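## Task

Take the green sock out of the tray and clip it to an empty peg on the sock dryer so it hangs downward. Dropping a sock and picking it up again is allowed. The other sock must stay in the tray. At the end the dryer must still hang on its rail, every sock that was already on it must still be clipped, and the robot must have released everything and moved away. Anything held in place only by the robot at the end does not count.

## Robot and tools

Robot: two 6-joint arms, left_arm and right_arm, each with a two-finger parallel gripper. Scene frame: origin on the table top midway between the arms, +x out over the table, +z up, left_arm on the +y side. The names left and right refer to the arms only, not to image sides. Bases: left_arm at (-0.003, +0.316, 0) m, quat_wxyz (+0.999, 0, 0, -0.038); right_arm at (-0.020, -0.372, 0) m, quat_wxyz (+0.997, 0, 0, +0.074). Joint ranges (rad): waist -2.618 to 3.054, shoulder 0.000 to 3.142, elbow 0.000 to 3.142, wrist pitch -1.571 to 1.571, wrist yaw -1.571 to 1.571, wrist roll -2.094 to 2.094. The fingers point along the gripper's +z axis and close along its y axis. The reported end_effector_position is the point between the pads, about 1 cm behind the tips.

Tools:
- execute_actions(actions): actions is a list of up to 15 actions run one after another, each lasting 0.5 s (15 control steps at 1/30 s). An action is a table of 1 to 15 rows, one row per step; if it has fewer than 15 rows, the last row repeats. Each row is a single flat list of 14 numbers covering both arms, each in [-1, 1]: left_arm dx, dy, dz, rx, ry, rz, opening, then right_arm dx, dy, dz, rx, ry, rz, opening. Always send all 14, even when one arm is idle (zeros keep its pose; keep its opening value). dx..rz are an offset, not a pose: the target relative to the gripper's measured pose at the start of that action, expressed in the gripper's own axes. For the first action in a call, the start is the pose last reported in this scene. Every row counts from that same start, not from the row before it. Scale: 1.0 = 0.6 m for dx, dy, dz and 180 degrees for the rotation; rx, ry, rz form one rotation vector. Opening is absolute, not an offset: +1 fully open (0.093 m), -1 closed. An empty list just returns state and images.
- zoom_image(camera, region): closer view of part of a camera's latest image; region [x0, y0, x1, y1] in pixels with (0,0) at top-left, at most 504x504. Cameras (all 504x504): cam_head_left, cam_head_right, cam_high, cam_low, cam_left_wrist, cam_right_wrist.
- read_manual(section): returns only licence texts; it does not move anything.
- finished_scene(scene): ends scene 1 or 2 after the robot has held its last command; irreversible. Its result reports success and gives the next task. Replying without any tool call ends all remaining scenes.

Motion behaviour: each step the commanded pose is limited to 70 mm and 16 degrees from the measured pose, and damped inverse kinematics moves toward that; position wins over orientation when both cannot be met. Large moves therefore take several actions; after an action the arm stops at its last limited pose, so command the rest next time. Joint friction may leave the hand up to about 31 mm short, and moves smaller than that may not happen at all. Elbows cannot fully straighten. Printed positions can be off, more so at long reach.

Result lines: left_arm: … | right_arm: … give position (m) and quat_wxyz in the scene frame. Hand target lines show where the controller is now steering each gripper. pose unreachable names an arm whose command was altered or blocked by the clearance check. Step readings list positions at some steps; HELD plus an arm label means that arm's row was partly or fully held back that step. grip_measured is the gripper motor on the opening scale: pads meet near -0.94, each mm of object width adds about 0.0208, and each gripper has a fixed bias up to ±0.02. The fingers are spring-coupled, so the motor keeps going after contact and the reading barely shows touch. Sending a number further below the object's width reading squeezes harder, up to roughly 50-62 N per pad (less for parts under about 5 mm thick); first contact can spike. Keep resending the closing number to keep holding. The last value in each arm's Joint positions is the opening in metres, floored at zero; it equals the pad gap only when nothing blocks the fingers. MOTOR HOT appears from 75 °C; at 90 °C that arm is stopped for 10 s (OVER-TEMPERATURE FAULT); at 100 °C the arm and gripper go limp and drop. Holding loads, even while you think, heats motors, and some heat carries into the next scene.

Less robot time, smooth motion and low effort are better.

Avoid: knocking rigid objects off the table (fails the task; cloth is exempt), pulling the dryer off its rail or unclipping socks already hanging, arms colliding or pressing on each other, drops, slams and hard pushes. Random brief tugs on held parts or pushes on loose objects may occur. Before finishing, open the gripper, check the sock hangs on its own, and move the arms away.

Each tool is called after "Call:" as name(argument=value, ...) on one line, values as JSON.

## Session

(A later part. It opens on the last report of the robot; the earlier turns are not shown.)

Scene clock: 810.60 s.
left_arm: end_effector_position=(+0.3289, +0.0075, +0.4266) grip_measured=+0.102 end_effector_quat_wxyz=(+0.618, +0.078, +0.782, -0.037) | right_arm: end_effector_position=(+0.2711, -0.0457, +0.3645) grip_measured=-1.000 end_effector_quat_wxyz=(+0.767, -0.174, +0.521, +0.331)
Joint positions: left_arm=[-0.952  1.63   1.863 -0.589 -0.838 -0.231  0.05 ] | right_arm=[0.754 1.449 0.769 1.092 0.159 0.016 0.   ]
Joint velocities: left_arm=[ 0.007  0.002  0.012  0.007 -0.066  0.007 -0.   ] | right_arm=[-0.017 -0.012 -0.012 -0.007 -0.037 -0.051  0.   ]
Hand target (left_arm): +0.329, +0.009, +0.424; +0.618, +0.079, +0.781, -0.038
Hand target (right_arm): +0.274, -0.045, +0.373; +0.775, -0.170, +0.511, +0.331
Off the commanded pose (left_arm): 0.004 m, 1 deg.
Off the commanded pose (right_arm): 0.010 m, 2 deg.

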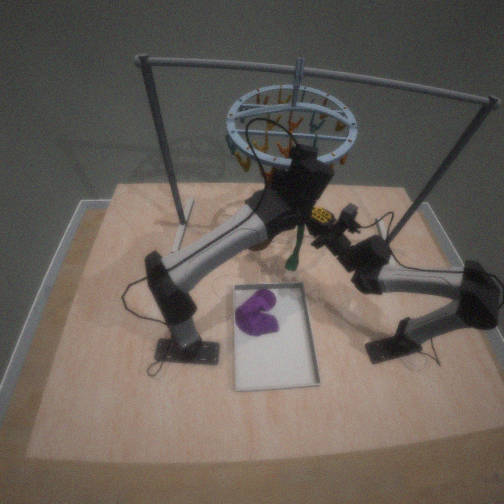

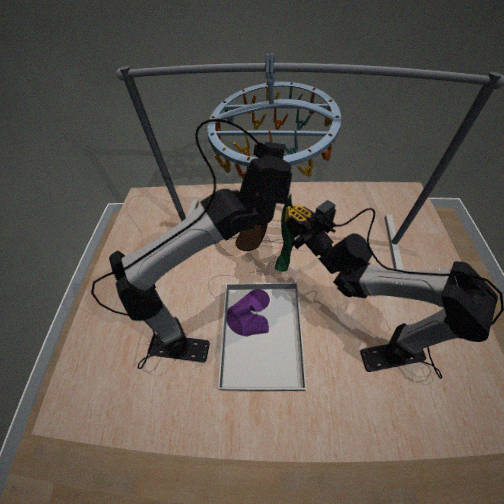

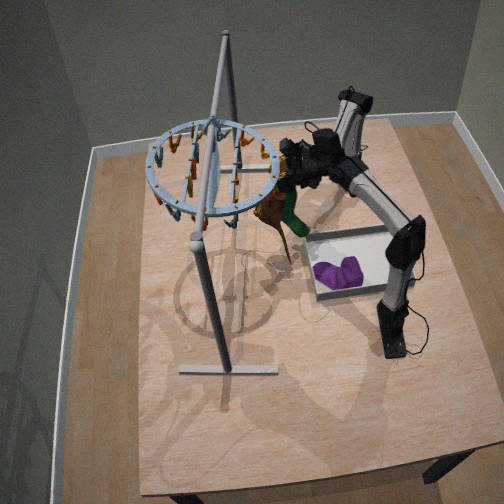

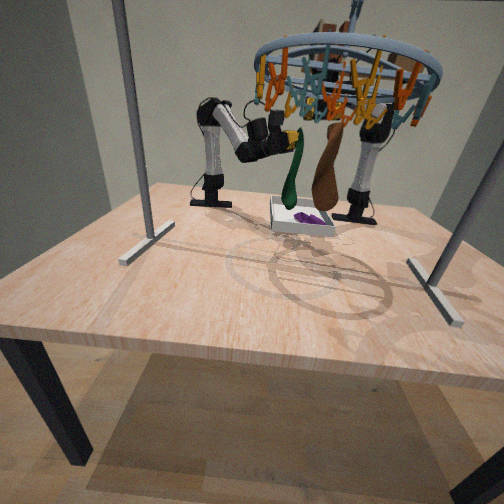

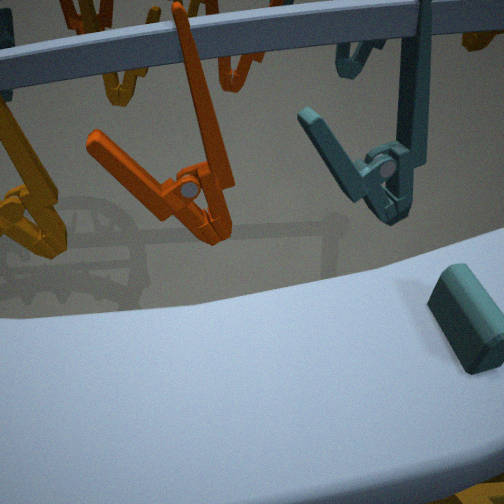

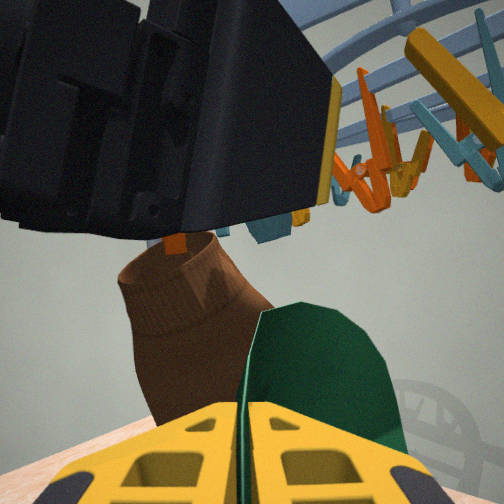

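Call:
execute_actions(actions=[])

Call:
zoom_image(camera="cam_low", region=[250, 20, 450, 160])

Call:
zoom_image(camera="cam_high", region=[220, 110, 340, 230])

Scene clock: 813.73 s.
left_arm: end_effector_position=(+0.3289, +0.0074, +0.4266) grip_measured=+0.102 end_effector_quat_wxyz=(+0.618, +0.078, +0.782, -0.037) | right_arm: end_effector_position=(+0.2711, -0.0457, +0.3645) grip_measured=-1.000 end_effector_quat_wxyz=(+0.767, -0.174, +0.521, +0.331)
Joint positions: left_arm=[-0.952  1.63   1.863 -0.589 -0.837 -0.231  0.05 ] | right_arm=[0.754 1.449 0.769 1.092 0.159 0.016 0.   ]
Joint velocities: left_arm=[ 0.002 -0.002 -0.002 -0.066  0.037 -0.037 -0.   ] | right_arm=[-0.002  0.002 -0.017 -0.037 -0.066  0.051  0.   ]
Hand target (left_arm): +0.329, +0.009, +0.424; +0.618, +0.079, +0.781, -0.038
Hand target (right_arm): +0.274, -0.045, +0.373; +0.775, -0.170, +0.511, +0.331
Off the commanded pose (left_arm): 0.004 m, 1 deg.
Off the commanded pose (right_arm): 0.010 m, 2 deg.

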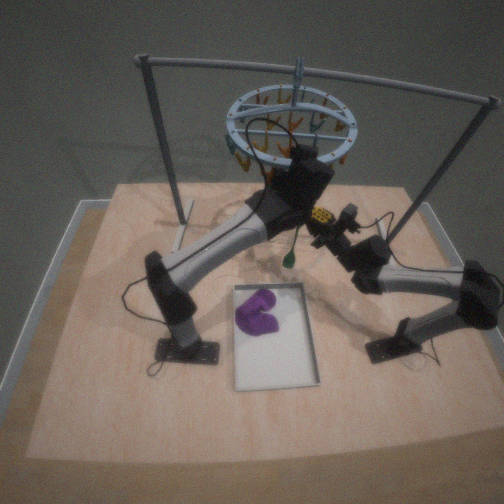

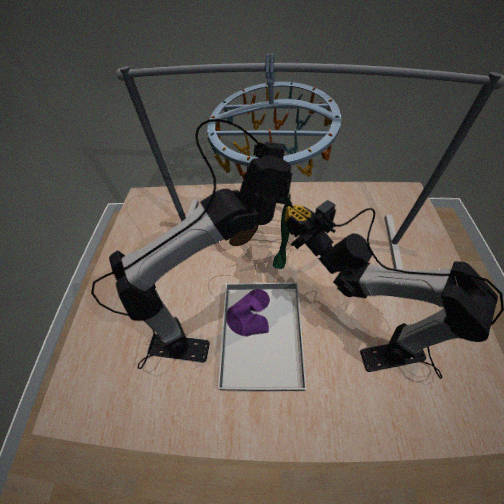

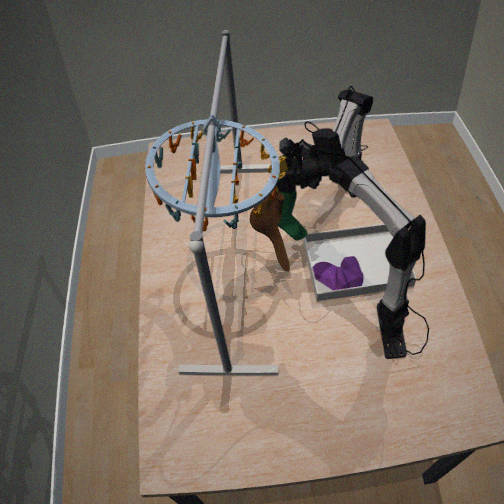

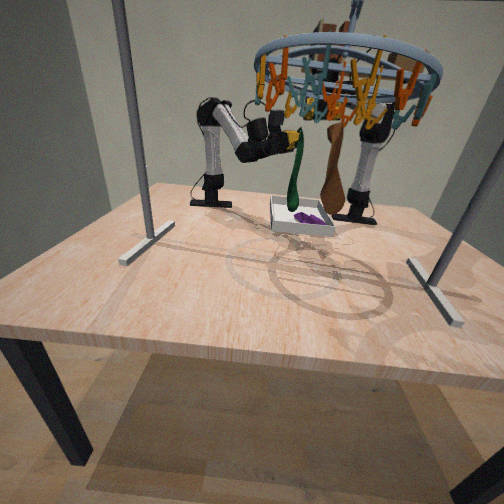

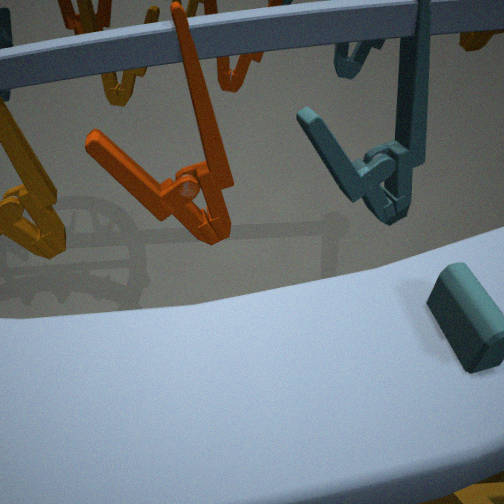

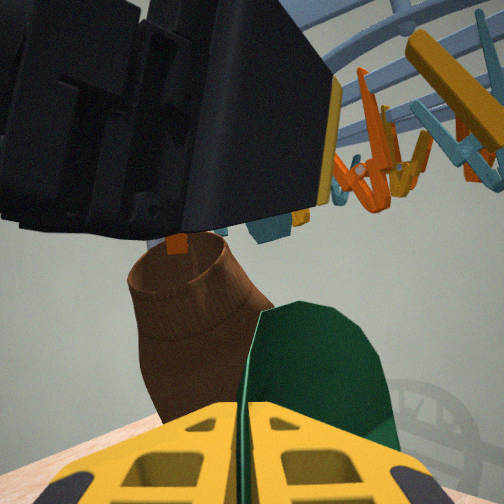

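Region (250, 20, 450, 160) of cam_low's 504x504 image, scaled by 2.520, with more detail than that image has; it fills the top 353 rows of this view, and the rest is white.

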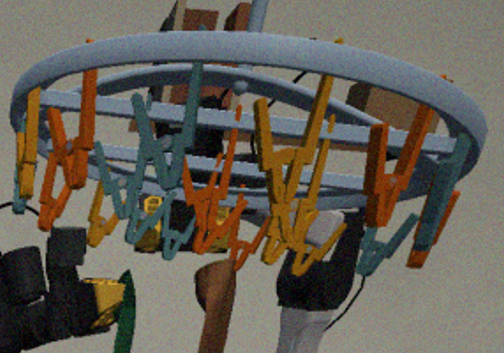

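Region (220, 110, 340, 230) of cam_high's 504x504 image, scaled by 4.200, with more detail than that image has.

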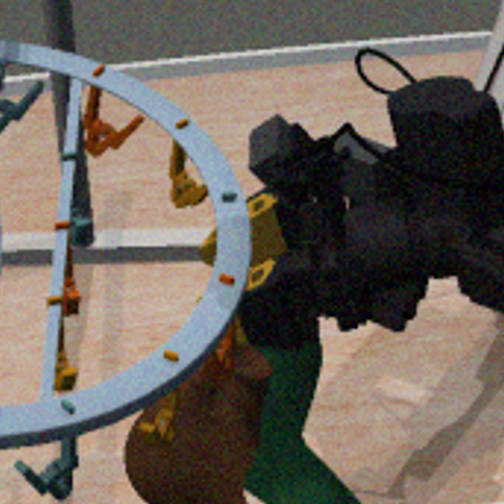

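Call:
execute_actions(actions=[[[0.002,-0.001,-0.003,0,0,0,0.10, 0.002,0,0.003,0,0,0,-1],[0.004,-0.003,-0.006,0,0,0,0.10, 0.004,0.001,0.007,0,0,0,-1],[0.006,-0.005,-0.009,0,0,0,0.08, 0.006,0.001,0.011,0,0,0,-1],[0.008,-0.008,-0.010,0,0,0,0.05, 0.008,0.002,0.016,0,0,0,-1],[0.009,-0.011,-0.010,0,0,0,0.01, 0.011,0.002,0.021,0,0,0,-1],[0.010,-0.014,-0.010,0,0,0,-0.04, 0.013,0.003,0.026,0,0,0,-1],[0.011,-0.017,-0.010,0,0,0,-0.09, 0.016,0.004,0.031,0,0,0,-1],[0.012,-0.020,-0.010,0,0,0,-0.14, 0.018,0.004,0.035,0,0,0,-1],[0.012,-0.023,-0.010,0,0,0,-0.19, 0.020,0.005,0.039,0,0,0,-1],[0.012,-0.026,-0.010,0,0,0,-0.24, 0.022,0.005,0.043,0,0,0,-1],[0.012,-0.028,-0.010,0,0,0,-0.29, 0.023,0.005,0.046,0,0,0,-1],[0.012,-0.030,-0.010,0,0,0,-0.34, 0.025,0.006,0.048,0,0,0,-1],[0.012,-0.032,-0.010,0,0,0,-0.39, 0.026,0.006,0.049,0,0,0,-1],[0.012,-0.033,-0.010,0,0,0,-0.43, 0.026,0.006,0.050,0,0,0,-1],[0.012,-0.033,-0.010,0,0,0,-0.47, 0.026,0.006,0.050,0,0,0,-1]]])

Scene clock: 824.63 s.
left_arm: end_effector_position=(+0.3181, -0.0028, +0.4249) grip_measured=-0.431 end_effector_quat_wxyz=(+0.620, +0.077, +0.780, -0.041) | right_arm: end_effector_position=(+0.2904, -0.0213, +0.3504) grip_measured=-1.000 end_effector_quat_wxyz=(+0.759, -0.181, +0.534, +0.326)
Joint positions: left_arm=[-0.995  1.639  1.863 -0.589 -0.874 -0.252  0.025] | right_arm=[0.754 1.571 0.854 1.095 0.159 0.016 0.   ]
Joint velocities: left_arm=[-0.017  0.09  -0.012 -0.022 -0.022 -0.007 -0.043] | right_arm=[-0.012  0.081  0.076  0.037  0.007 -0.051  0.   ]
Hand target (left_arm): +0.318, -0.010, +0.420; +0.618, +0.078, +0.782, -0.037
Hand target (right_arm): +0.292, -0.020, +0.362; +0.767, -0.174, +0.522, +0.331
Off the commanded pose (left_arm): 0.009 m, 0 deg.
Off the commanded pose (right_arm): 0.012 m, 2 deg.
Step readings (end_effector_position):
0: left_arm (+0.3289, +0.0074, +0.4266) | right_arm (+0.2711, -0.0457, +0.3645)
1: left_arm (+0.3289, +0.0074, +0.4266) | right_arm (+0.2711, -0.0457, +0.3645)
2: left_arm (+0.3288, +0.0074, +0.4266) | right_arm (+0.2711, -0.0457, +0.3645)
4: left_arm (+0.3276, +0.0067, +0.4268) | right_arm (+0.2721, -0.0445, +0.3629)
8: left_arm (+0.3220, +0.0022, +0.4273) | right_arm (+0.2802, -0.0343, +0.3560)
15: end_effector_position above

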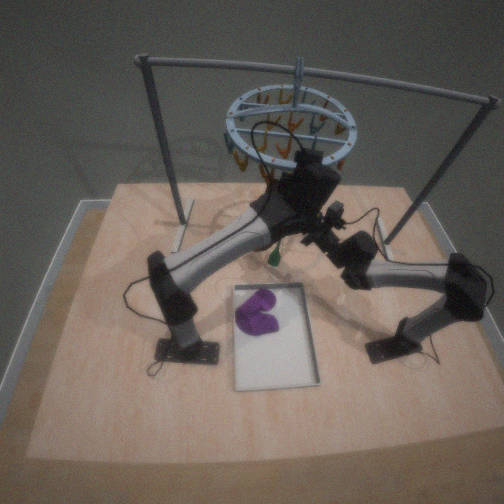

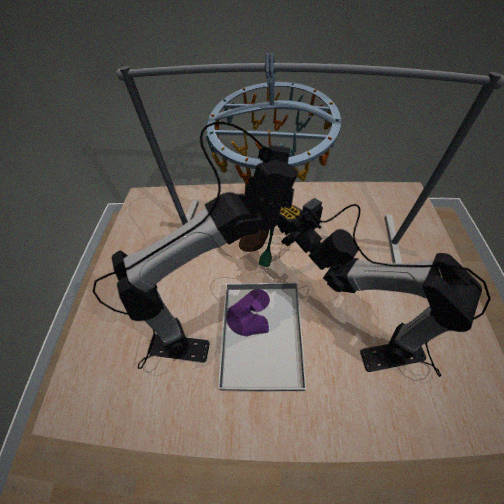

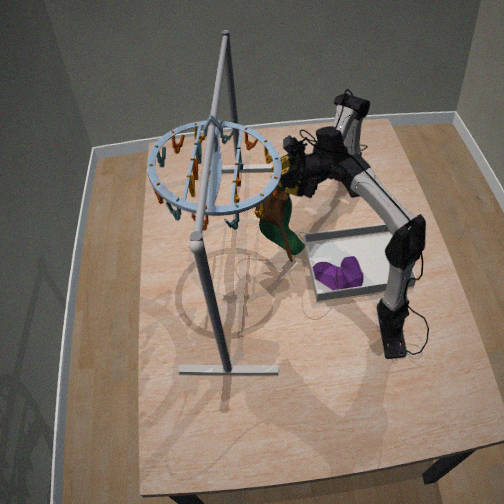

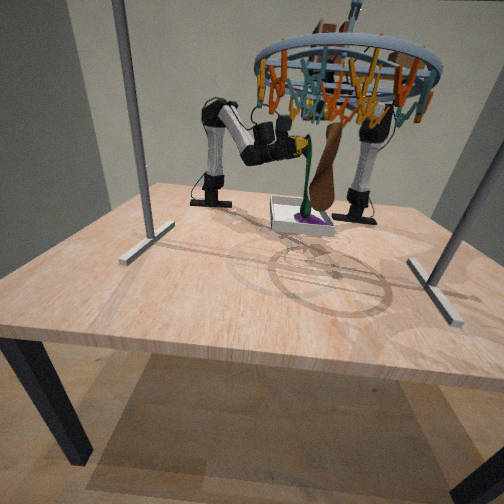

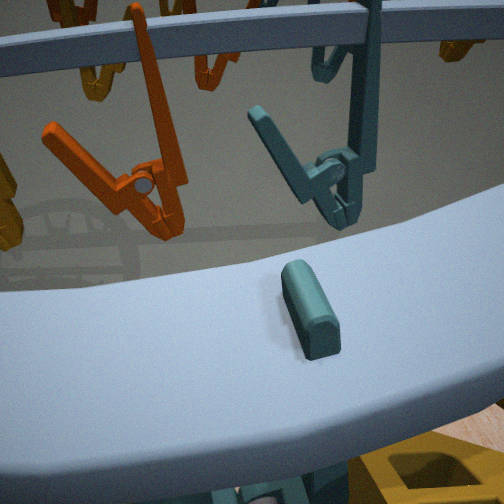

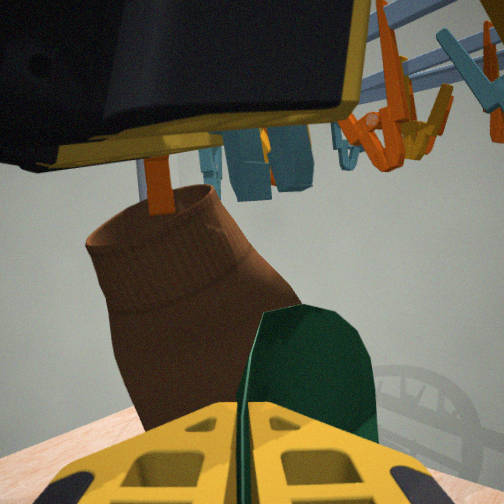

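Call:
execute_actions(actions=[])

Call:
zoom_image(camera="cam_right_wrist", region=[180, 80, 400, 340])

Call:
zoom_image(camera="cam_low", region=[280, 85, 350, 165])

Scene clock: 826.70 s.
left_arm: end_effector_position=(+0.3198, -0.0048, +0.4206) grip_measured=-0.448 end_effector_quat_wxyz=(+0.618, +0.076, +0.782, -0.035) | right_arm: end_effector_position=(+0.2908, -0.0208, +0.3518) grip_measured=-1.000 end_effector_quat_wxyz=(+0.760, -0.180, +0.533, +0.326)
Joint positions: left_arm=[-0.995  1.65   1.863 -0.589 -0.883 -0.256  0.024] | right_arm=[0.754 1.573 0.859 1.095 0.159 0.016 0.   ]
Joint velocities: left_arm=[ 0.012  0.002 -0.017  0.007 -0.081  0.007 -0.001] | right_arm=[ 0.022 -0.007 -0.007  0.022  0.022  0.007  0.   ]
Hand target (left_arm): +0.318, -0.010, +0.420; +0.618, +0.078, +0.782, -0.037
Hand target (right_arm): +0.292, -0.020, +0.362; +0.767, -0.174, +0.522, +0.331
Off the commanded pose (left_arm): 0.006 m, 0 deg.
Off the commanded pose (right_arm): 0.011 m, 2 deg.

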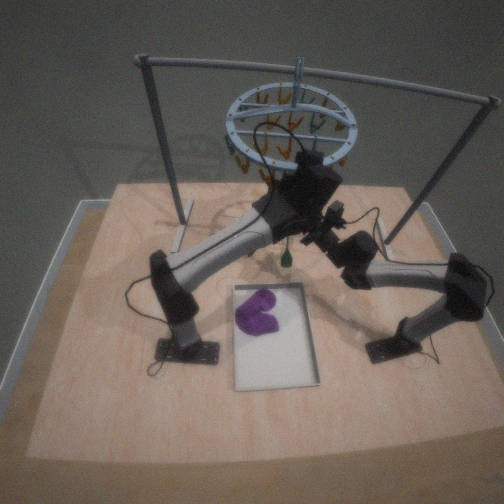

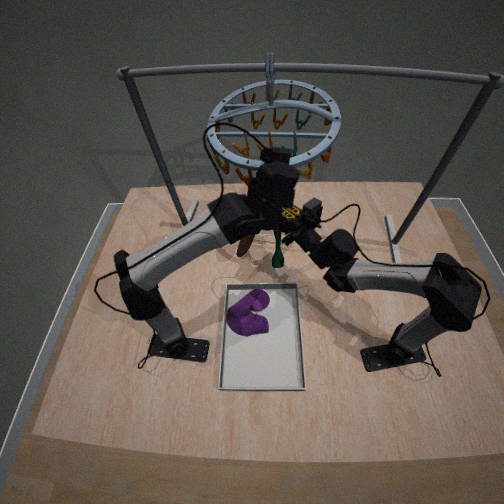

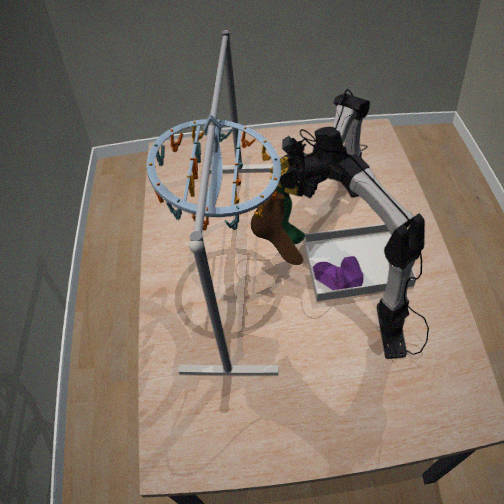

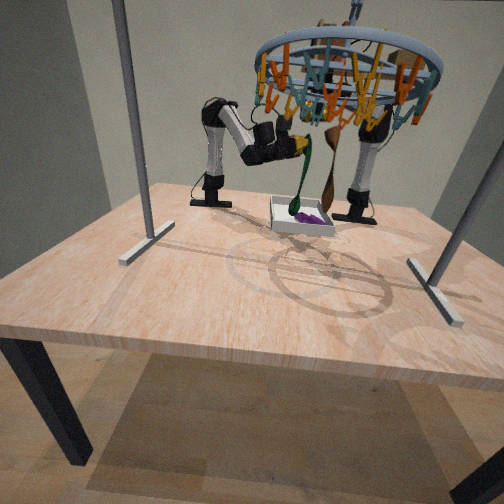

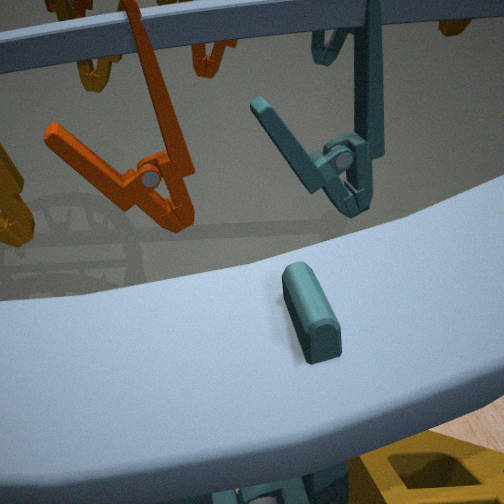

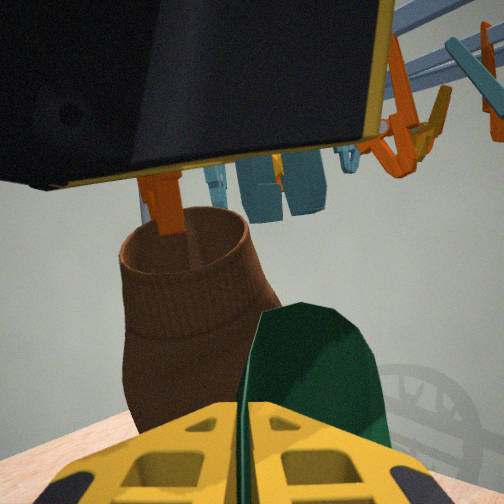

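Region (180, 80, 400, 340) of cam_right_wrist's 504x504 image, scaled by 1.938, with more detail than that image has; it fills the left 426 columns of this view, and the rest is white.

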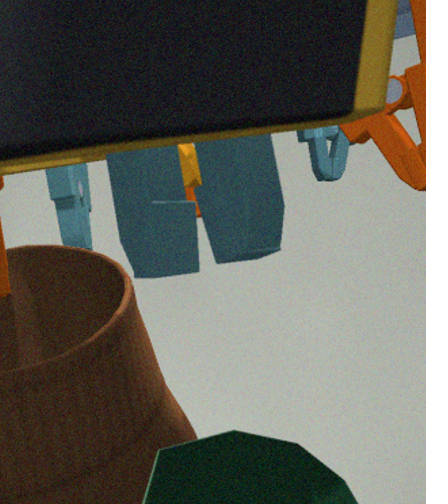

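Region (280, 85, 350, 165) of cam_low's 504x504 image, scaled by 6.300, with more detail than that image has; it fills the left 441 columns of this view, and the rest is white.

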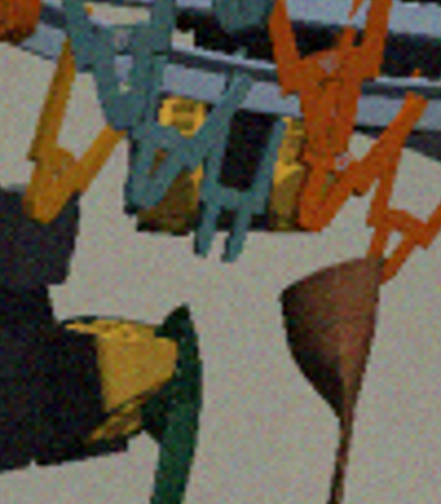

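Call:
execute_actions(actions=[[[0,0,0,0,0,0,-0.47, -0.001,0,0.003,-0.003,-0.003,0.003,-1],[0,0,0,0,0,0,-0.47, -0.003,-0.001,0.007,-0.006,-0.007,0.006,-1],[0,0,0,0,0,0,-0.47, -0.005,-0.002,0.012,-0.010,-0.010,0.009,-1],[0,0,0,0,0,0,-0.47, -0.007,-0.003,0.017,-0.013,-0.014,0.013,-1],[0,0,0,0,0,0,-0.48, -0.009,-0.004,0.022,-0.016,-0.017,0.016,-1],[0,0,0,0,0,0,-0.48, -0.011,-0.004,0.027,-0.019,-0.020,0.019,-1],[0,0,0,0,0,0,-0.48, -0.013,-0.005,0.032,-0.023,-0.024,0.022,-1],[0,0,0,0,0,0,-0.49, -0.015,-0.006,0.036,-0.026,-0.027,0.025,-1],[0,0,0,0,0,0,-0.49, -0.017,-0.006,0.040,-0.029,-0.030,0.028,-1],[0,0,0,0,0,0,-0.49, -0.018,-0.007,0.043,-0.029,-0.030,0.028,-1],[0,0,0,0,0,0,-0.50, -0.019,-0.007,0.046,-0.029,-0.030,0.028,-1],[0,0,0,0,0,0,-0.50, -0.020,-0.008,0.048,-0.029,-0.030,0.028,-1],[0,0,0,0,0,0,-0.50, -0.021,-0.008,0.049,-0.029,-0.030,0.028,-1],[0,0,0,0,0,0,-0.50, -0.021,-0.008,0.050,-0.029,-0.030,0.028,-1],[0,0,0,0,0,0,-0.50, -0.021,-0.008,0.050,-0.029,-0.030,0.028,-1]]])

Scene clock: 839.53 s.
left_arm: end_effector_position=(+0.3198, -0.0048, +0.4206) grip_measured=-0.448 end_effector_quat_wxyz=(+0.618, +0.076, +0.782, -0.035) | right_arm: end_effector_position=(+0.3115, -0.0105, +0.3584) grip_measured=-1.000 end_effector_quat_wxyz=(+0.754, -0.181, +0.510, +0.373)
Joint positions: left_arm=[-0.995  1.65   1.863 -0.589 -0.883 -0.256  0.024] | right_arm=[0.693 1.674 0.946 1.156 0.038 0.101 0.   ]
Joint velocities: left_arm=[ 0.017  0.002  0.007  0.007 -0.037  0.022 -0.001] | right_arm=[-0.002  0.017  0.115  0.051 -0.139  0.051  0.   ]
Hand target (left_arm): +0.320, -0.005, +0.421; +0.618, +0.076, +0.782, -0.035
Hand target (right_arm): +0.311, -0.010, +0.374; +0.760, -0.176, +0.489, +0.391
Off the commanded pose (left_arm): 0.000 m, 0 deg.
Off the commanded pose (right_arm): 0.016 m, 3 deg.
Step readings (end_effector_position):
0: left_arm (+0.3198, -0.0048, +0.4206) | right_arm (+0.2908, -0.0208, +0.3518)
1: left_arm (+0.3198, -0.0048, +0.4206) | right_arm (+0.2907, -0.0207, +0.3518)
2: left_arm (+0.3198, -0.0048, +0.4206) | right_arm (+0.2905, -0.0204, +0.3518)
4: left_arm (+0.3198, -0.0048, +0.4206) | right_arm (+0.2913, -0.0197, +0.3510)
8: left_arm (+0.3198, -0.0048, +0.4206) | right_arm (+0.3024, -0.0163, +0.3491)
15: end_effector_position above

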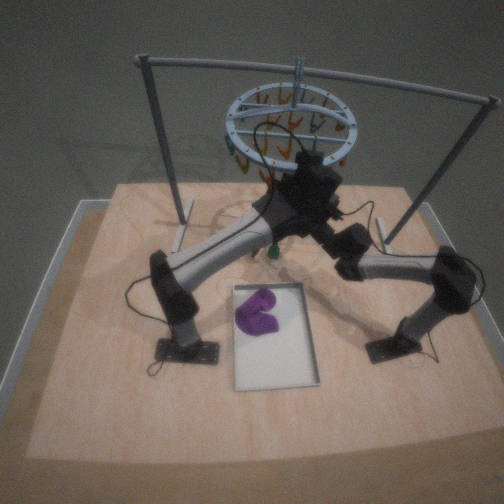

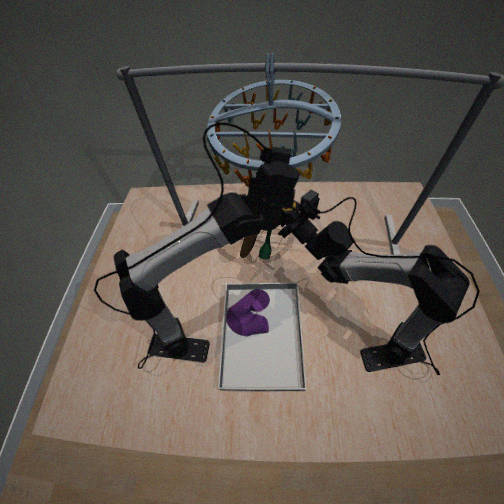

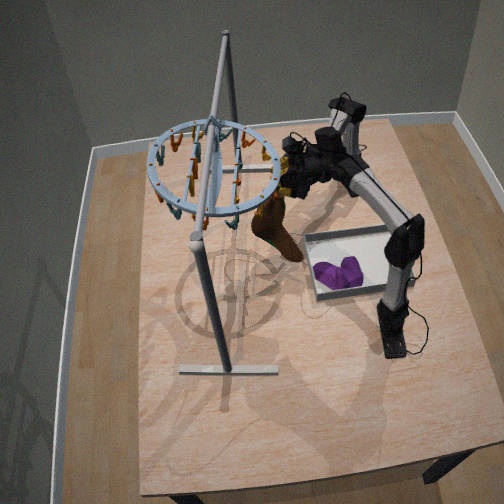

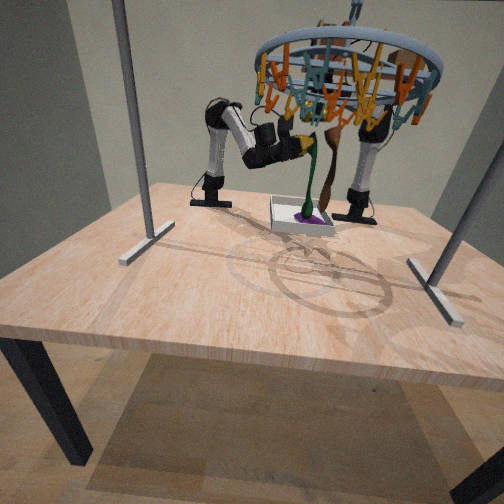

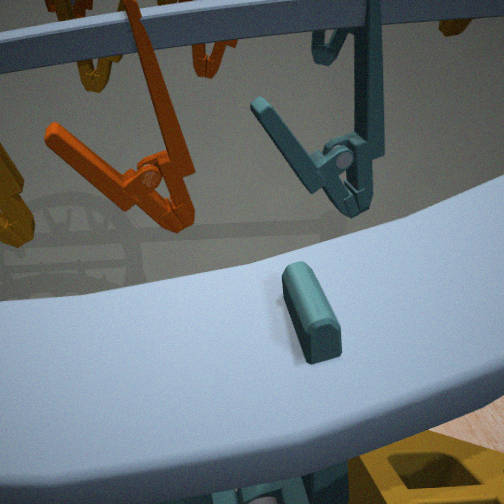

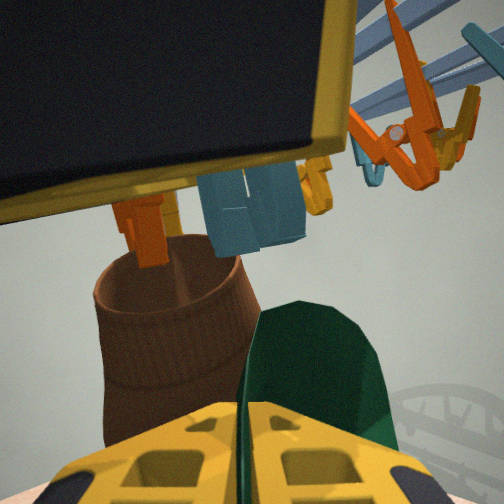

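Call:
execute_actions(actions=[])

Scene clock: 851.90 s.
left_arm: end_effector_position=(+0.3198, -0.0048, +0.4206) grip_measured=-0.448 end_effector_quat_wxyz=(+0.618, +0.076, +0.782, -0.035) | right_arm: end_effector_position=(+0.3087, -0.0090, +0.3639) grip_measured=-1.000 end_effector_quat_wxyz=(+0.754, -0.182, +0.502, +0.384)
Joint positions: left_arm=[-0.995  1.65   1.863 -0.589 -0.883 -0.256  0.024] | right_arm=[0.693 1.674 0.953 1.166 0.02  0.114 0.   ]
Joint velocities: left_arm=[-0.007 -0.007 -0.007 -0.007 -0.081  0.066  0.001] | right_arm=[-0.022 -0.002 -0.007  0.037  0.022  0.081  0.   ]
Hand target (left_arm): +0.320, -0.005, +0.421; +0.618, +0.076, +0.782, -0.035
Hand target (right_arm): +0.311, -0.010, +0.374; +0.760, -0.176, +0.489, +0.391
Off the commanded pose (left_arm): 0.000 m, 0 deg.
Off the commanded pose (right_arm): 0.011 m, 2 deg.

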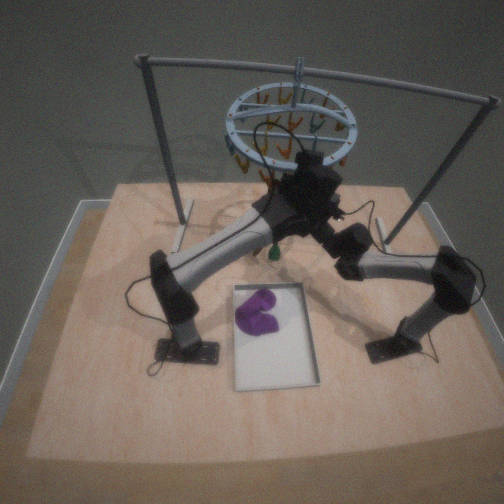

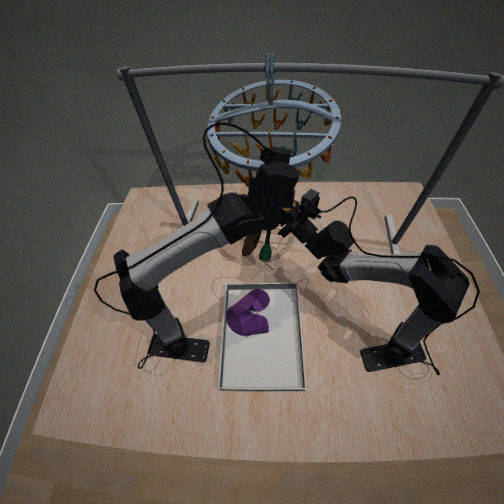

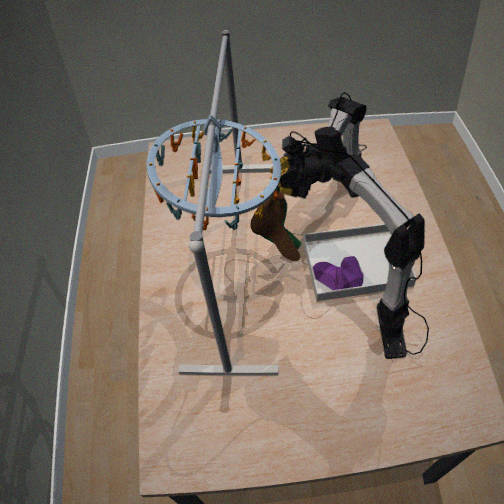

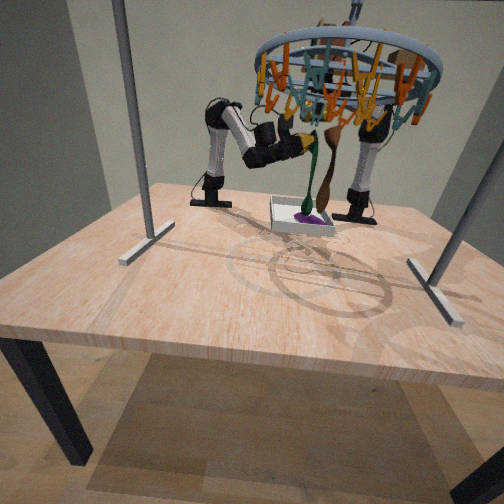

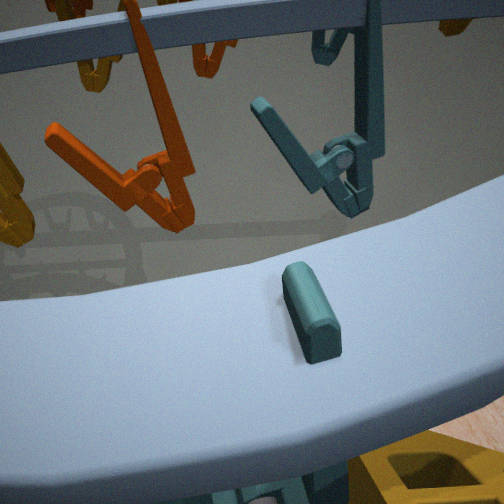

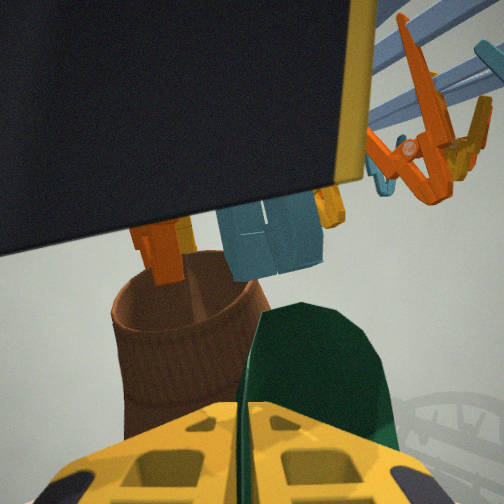

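Call:
zoom_image(camera="cam_right_wrist", region=[150, 150, 400, 400])

Call:
zoom_image(camera="cam_low", region=[280, 85, 350, 165])

Region (150, 150, 400, 400) of cam_right_wrist's 504x504 image, scaled by 2.016, with more detail than that image has.

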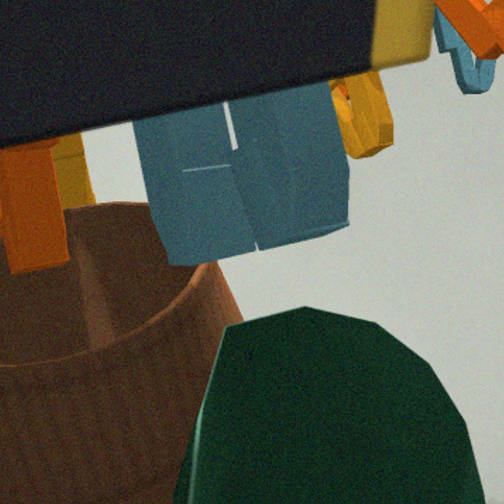

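Region (280, 85, 350, 165) of cam_low's 504x504 image, scaled by 6.300, with more detail than that image has; it fills the left 441 columns of this view, and the rest is white.

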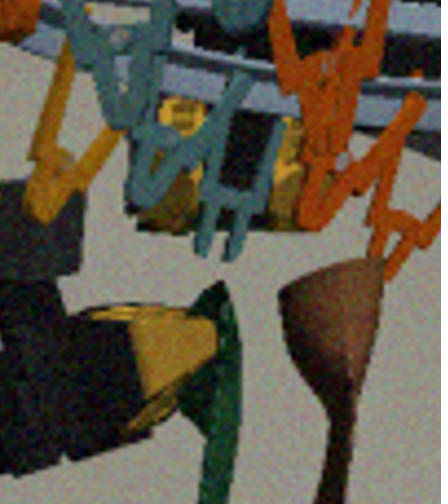

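Call:
execute_actions(actions=[[[0,0,0,0,0,0,-0.5,0.0008,0.0009,0.0002,-0.0006,-0.0044,0.0002,-1],[0,0,0,0,0,0,-0.5,0.0017,0.0017,0.0004,-0.0012,-0.0087,0.0005,-1],[0,0,0,0,0,0,-0.5,0.0025,0.0026,0.0006,-0.0018,-0.0131,0.0007,-1],[0,0,0,0,0,0,-0.5,0.0033,0.0034,0.0009,-0.0024,-0.0175,0.0009,-1],[0,0,0,0,0,0,-0.5,0.0041,0.0043,0.0011,-0.003,-0.0218,0.0011,-1],[0,0,0,0,0,0,-0.5,0.005,0.0051,0.0013,-0.0036,-0.0262,0.0014,-1],[0,0,0,0,0,0,-0.5,0.0058,0.006,0.0015,-0.0041,-0.0306,0.0016,-1],[0,0,0,0,0,0,-0.5,0.0066,0.0068,0.0017,-0.0047,-0.0349,0.0018,-1],[0,0,0,0,0,0,-0.5,0.0075,0.0077,0.0019,-0.0053,-0.0393,0.002,-1],[0,0,0,0,0,0,-0.5,0.0083,0.0085,0.0022,-0.0059,-0.0437,0.0023,-1],[0,0,0,0,0,0,-0.5,0.0091,0.0094,0.0024,-0.0065,-0.048,0.0025,-1],[0,0,0,0,0,0,-0.5,0.01,0.0102,0.0026,-0.0071,-0.0524,0.0027,-1]]])

Call:
execute_actions(actions=[])

Scene clock: 970.10 s.
left_arm: end_effector_position=(+0.3198, -0.0048, +0.4206) grip_measured=-0.448 end_effector_quat_wxyz=(+0.618, +0.076, +0.782, -0.035) | right_arm: end_effector_position=(+0.3128, +0.0016, +0.3407) grip_measured=-1.000 end_effector_quat_wxyz=(+0.769, -0.171, +0.471, +0.396)
Joint positions: left_arm=[-0.995  1.65   1.863 -0.589 -0.883 -0.256  0.024] | right_arm=[0.702 1.825 0.953 1.393 0.023 0.114 0.   ]
Joint velocities: left_arm=[-0.002 -0.002  0.012 -0.051 -0.095 -0.007 -0.001] | right_arm=[ 0.012  0.164 -0.012  0.256  0.037 -0.022  0.   ]
Hand target (left_arm): +0.320, -0.005, +0.421; +0.618, +0.076, +0.782, -0.035
Hand target (right_arm): +0.306, -0.002, +0.359; +0.787, -0.156, +0.436, +0.407
Off the commanded pose (left_arm): 0.000 m, 0 deg.
Off the commanded pose (right_arm): 0.021 m, 5 deg.
Step readings (end_effector_position):
0: left_arm (+0.3198, -0.0048, +0.4206) | right_arm (+0.3087, -0.0090, +0.3639)
1: left_arm (+0.3198, -0.0048, +0.4206) | right_arm (+0.3087, -0.0090, +0.3640)
2: left_arm (+0.3198, -0.0048, +0.4206) | right_arm (+0.3086, -0.0091, +0.3643)
4: left_arm (+0.3198, -0.0048, +0.4206) | right_arm (+0.3086, -0.0091, +0.3648)
8: left_arm (+0.3198, -0.0048, +0.4206) | right_arm (+0.3112, -0.0062, +0.3576)
15: end_effector_position above

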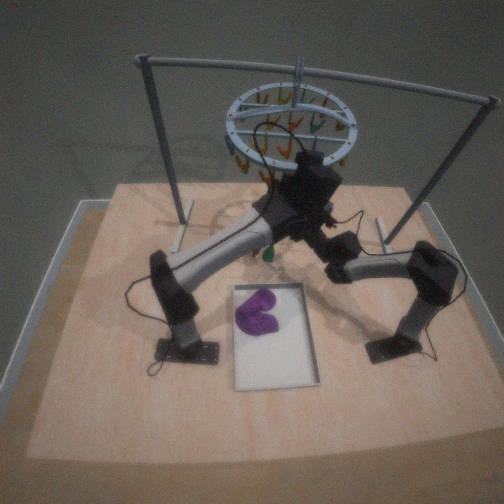

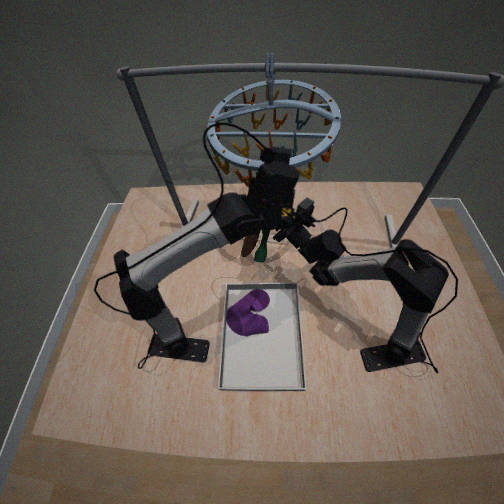

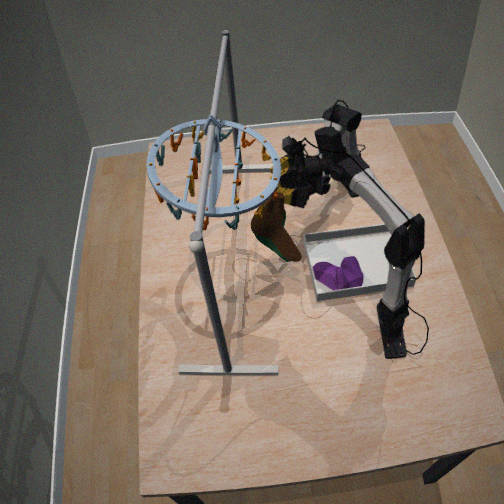

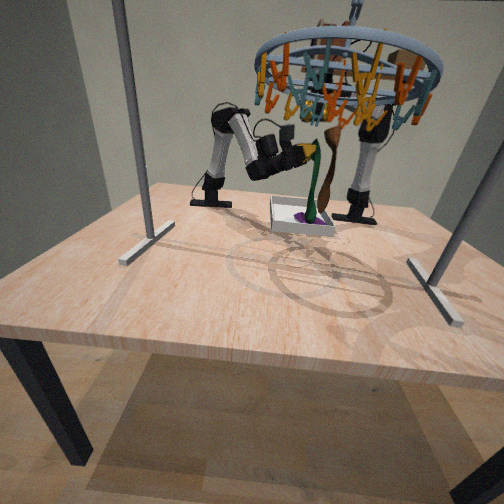

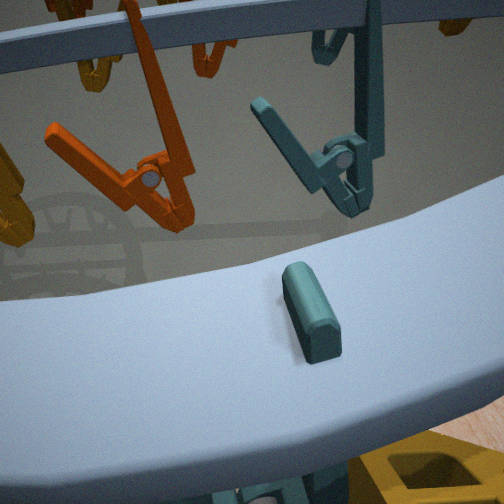

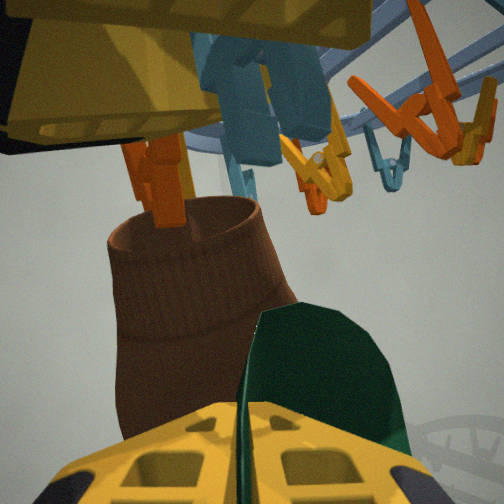

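Scene clock: 970.10 s.
left_arm: end_effector_position=(+0.3198, -0.0048, +0.4206) grip_measured=-0.448 end_effector_quat_wxyz=(+0.618, +0.076, +0.782, -0.035) | right_arm: end_effector_position=(+0.3128, +0.0016, +0.3407) grip_measured=-1.000 end_effector_quat_wxyz=(+0.769, -0.171, +0.471, +0.396)
Joint positions: left_arm=[-0.995  1.65   1.863 -0.589 -0.883 -0.256  0.024] | right_arm=[0.702 1.825 0.953 1.393 0.023 0.114 0.   ]
Joint velocities: left_arm=[-0.002 -0.002  0.012 -0.051 -0.095 -0.007 -0.001] | right_arm=[ 0.012  0.164 -0.012  0.256  0.037 -0.022  0.   ]
Hand target (left_arm): +0.320, -0.005, +0.421; +0.618, +0.076, +0.782, -0.035
Hand target (right_arm): +0.306, -0.002, +0.359; +0.787, -0.156, +0.436, +0.407
Off the commanded pose (left_arm): 0.000 m, 0 deg.
Off the commanded pose (right_arm): 0.021 m, 5 deg.

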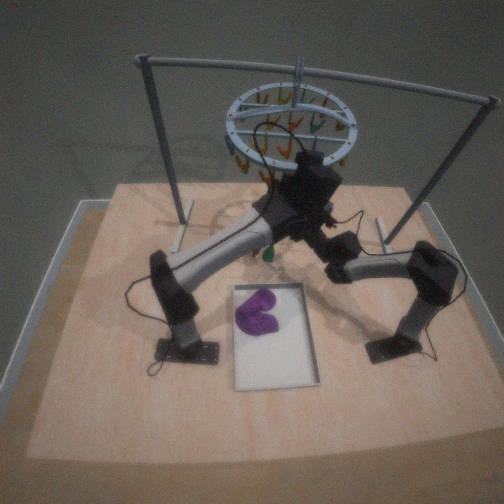

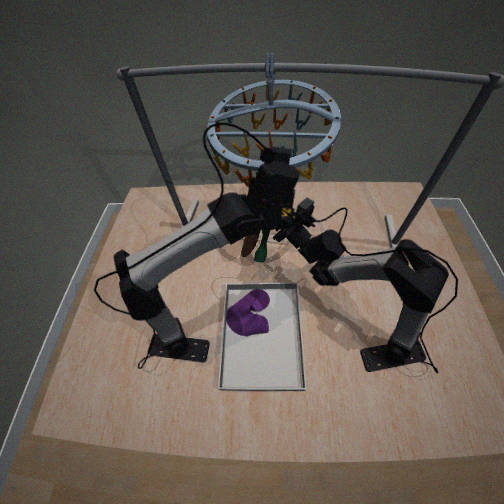

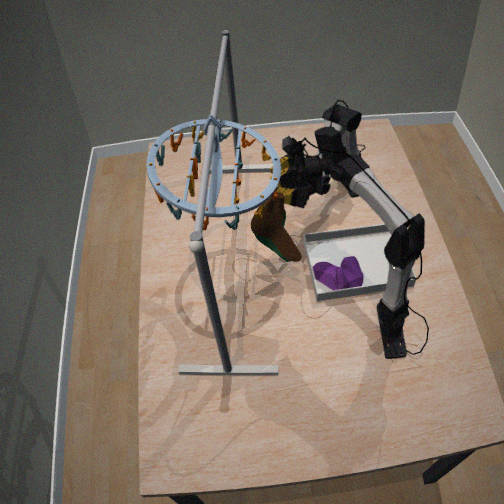

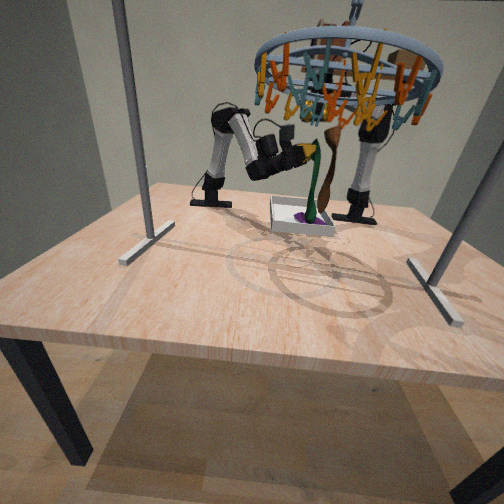

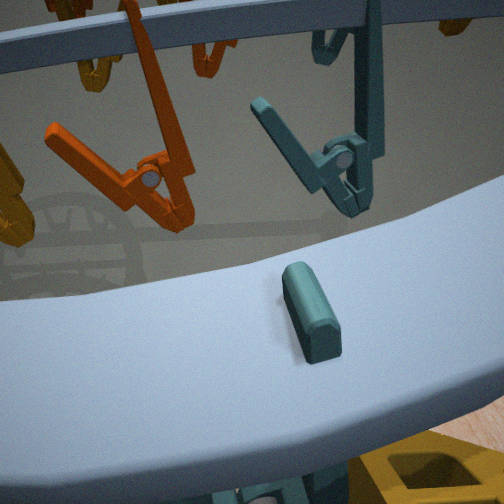

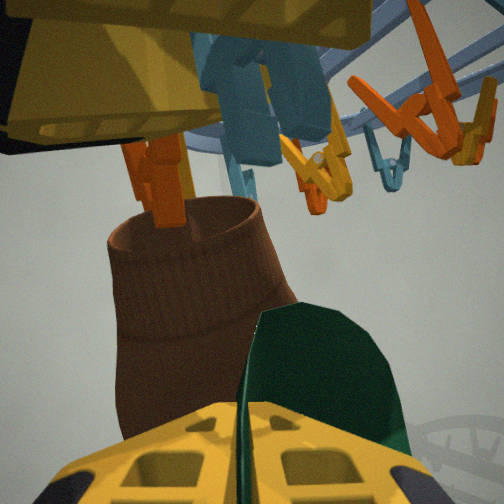

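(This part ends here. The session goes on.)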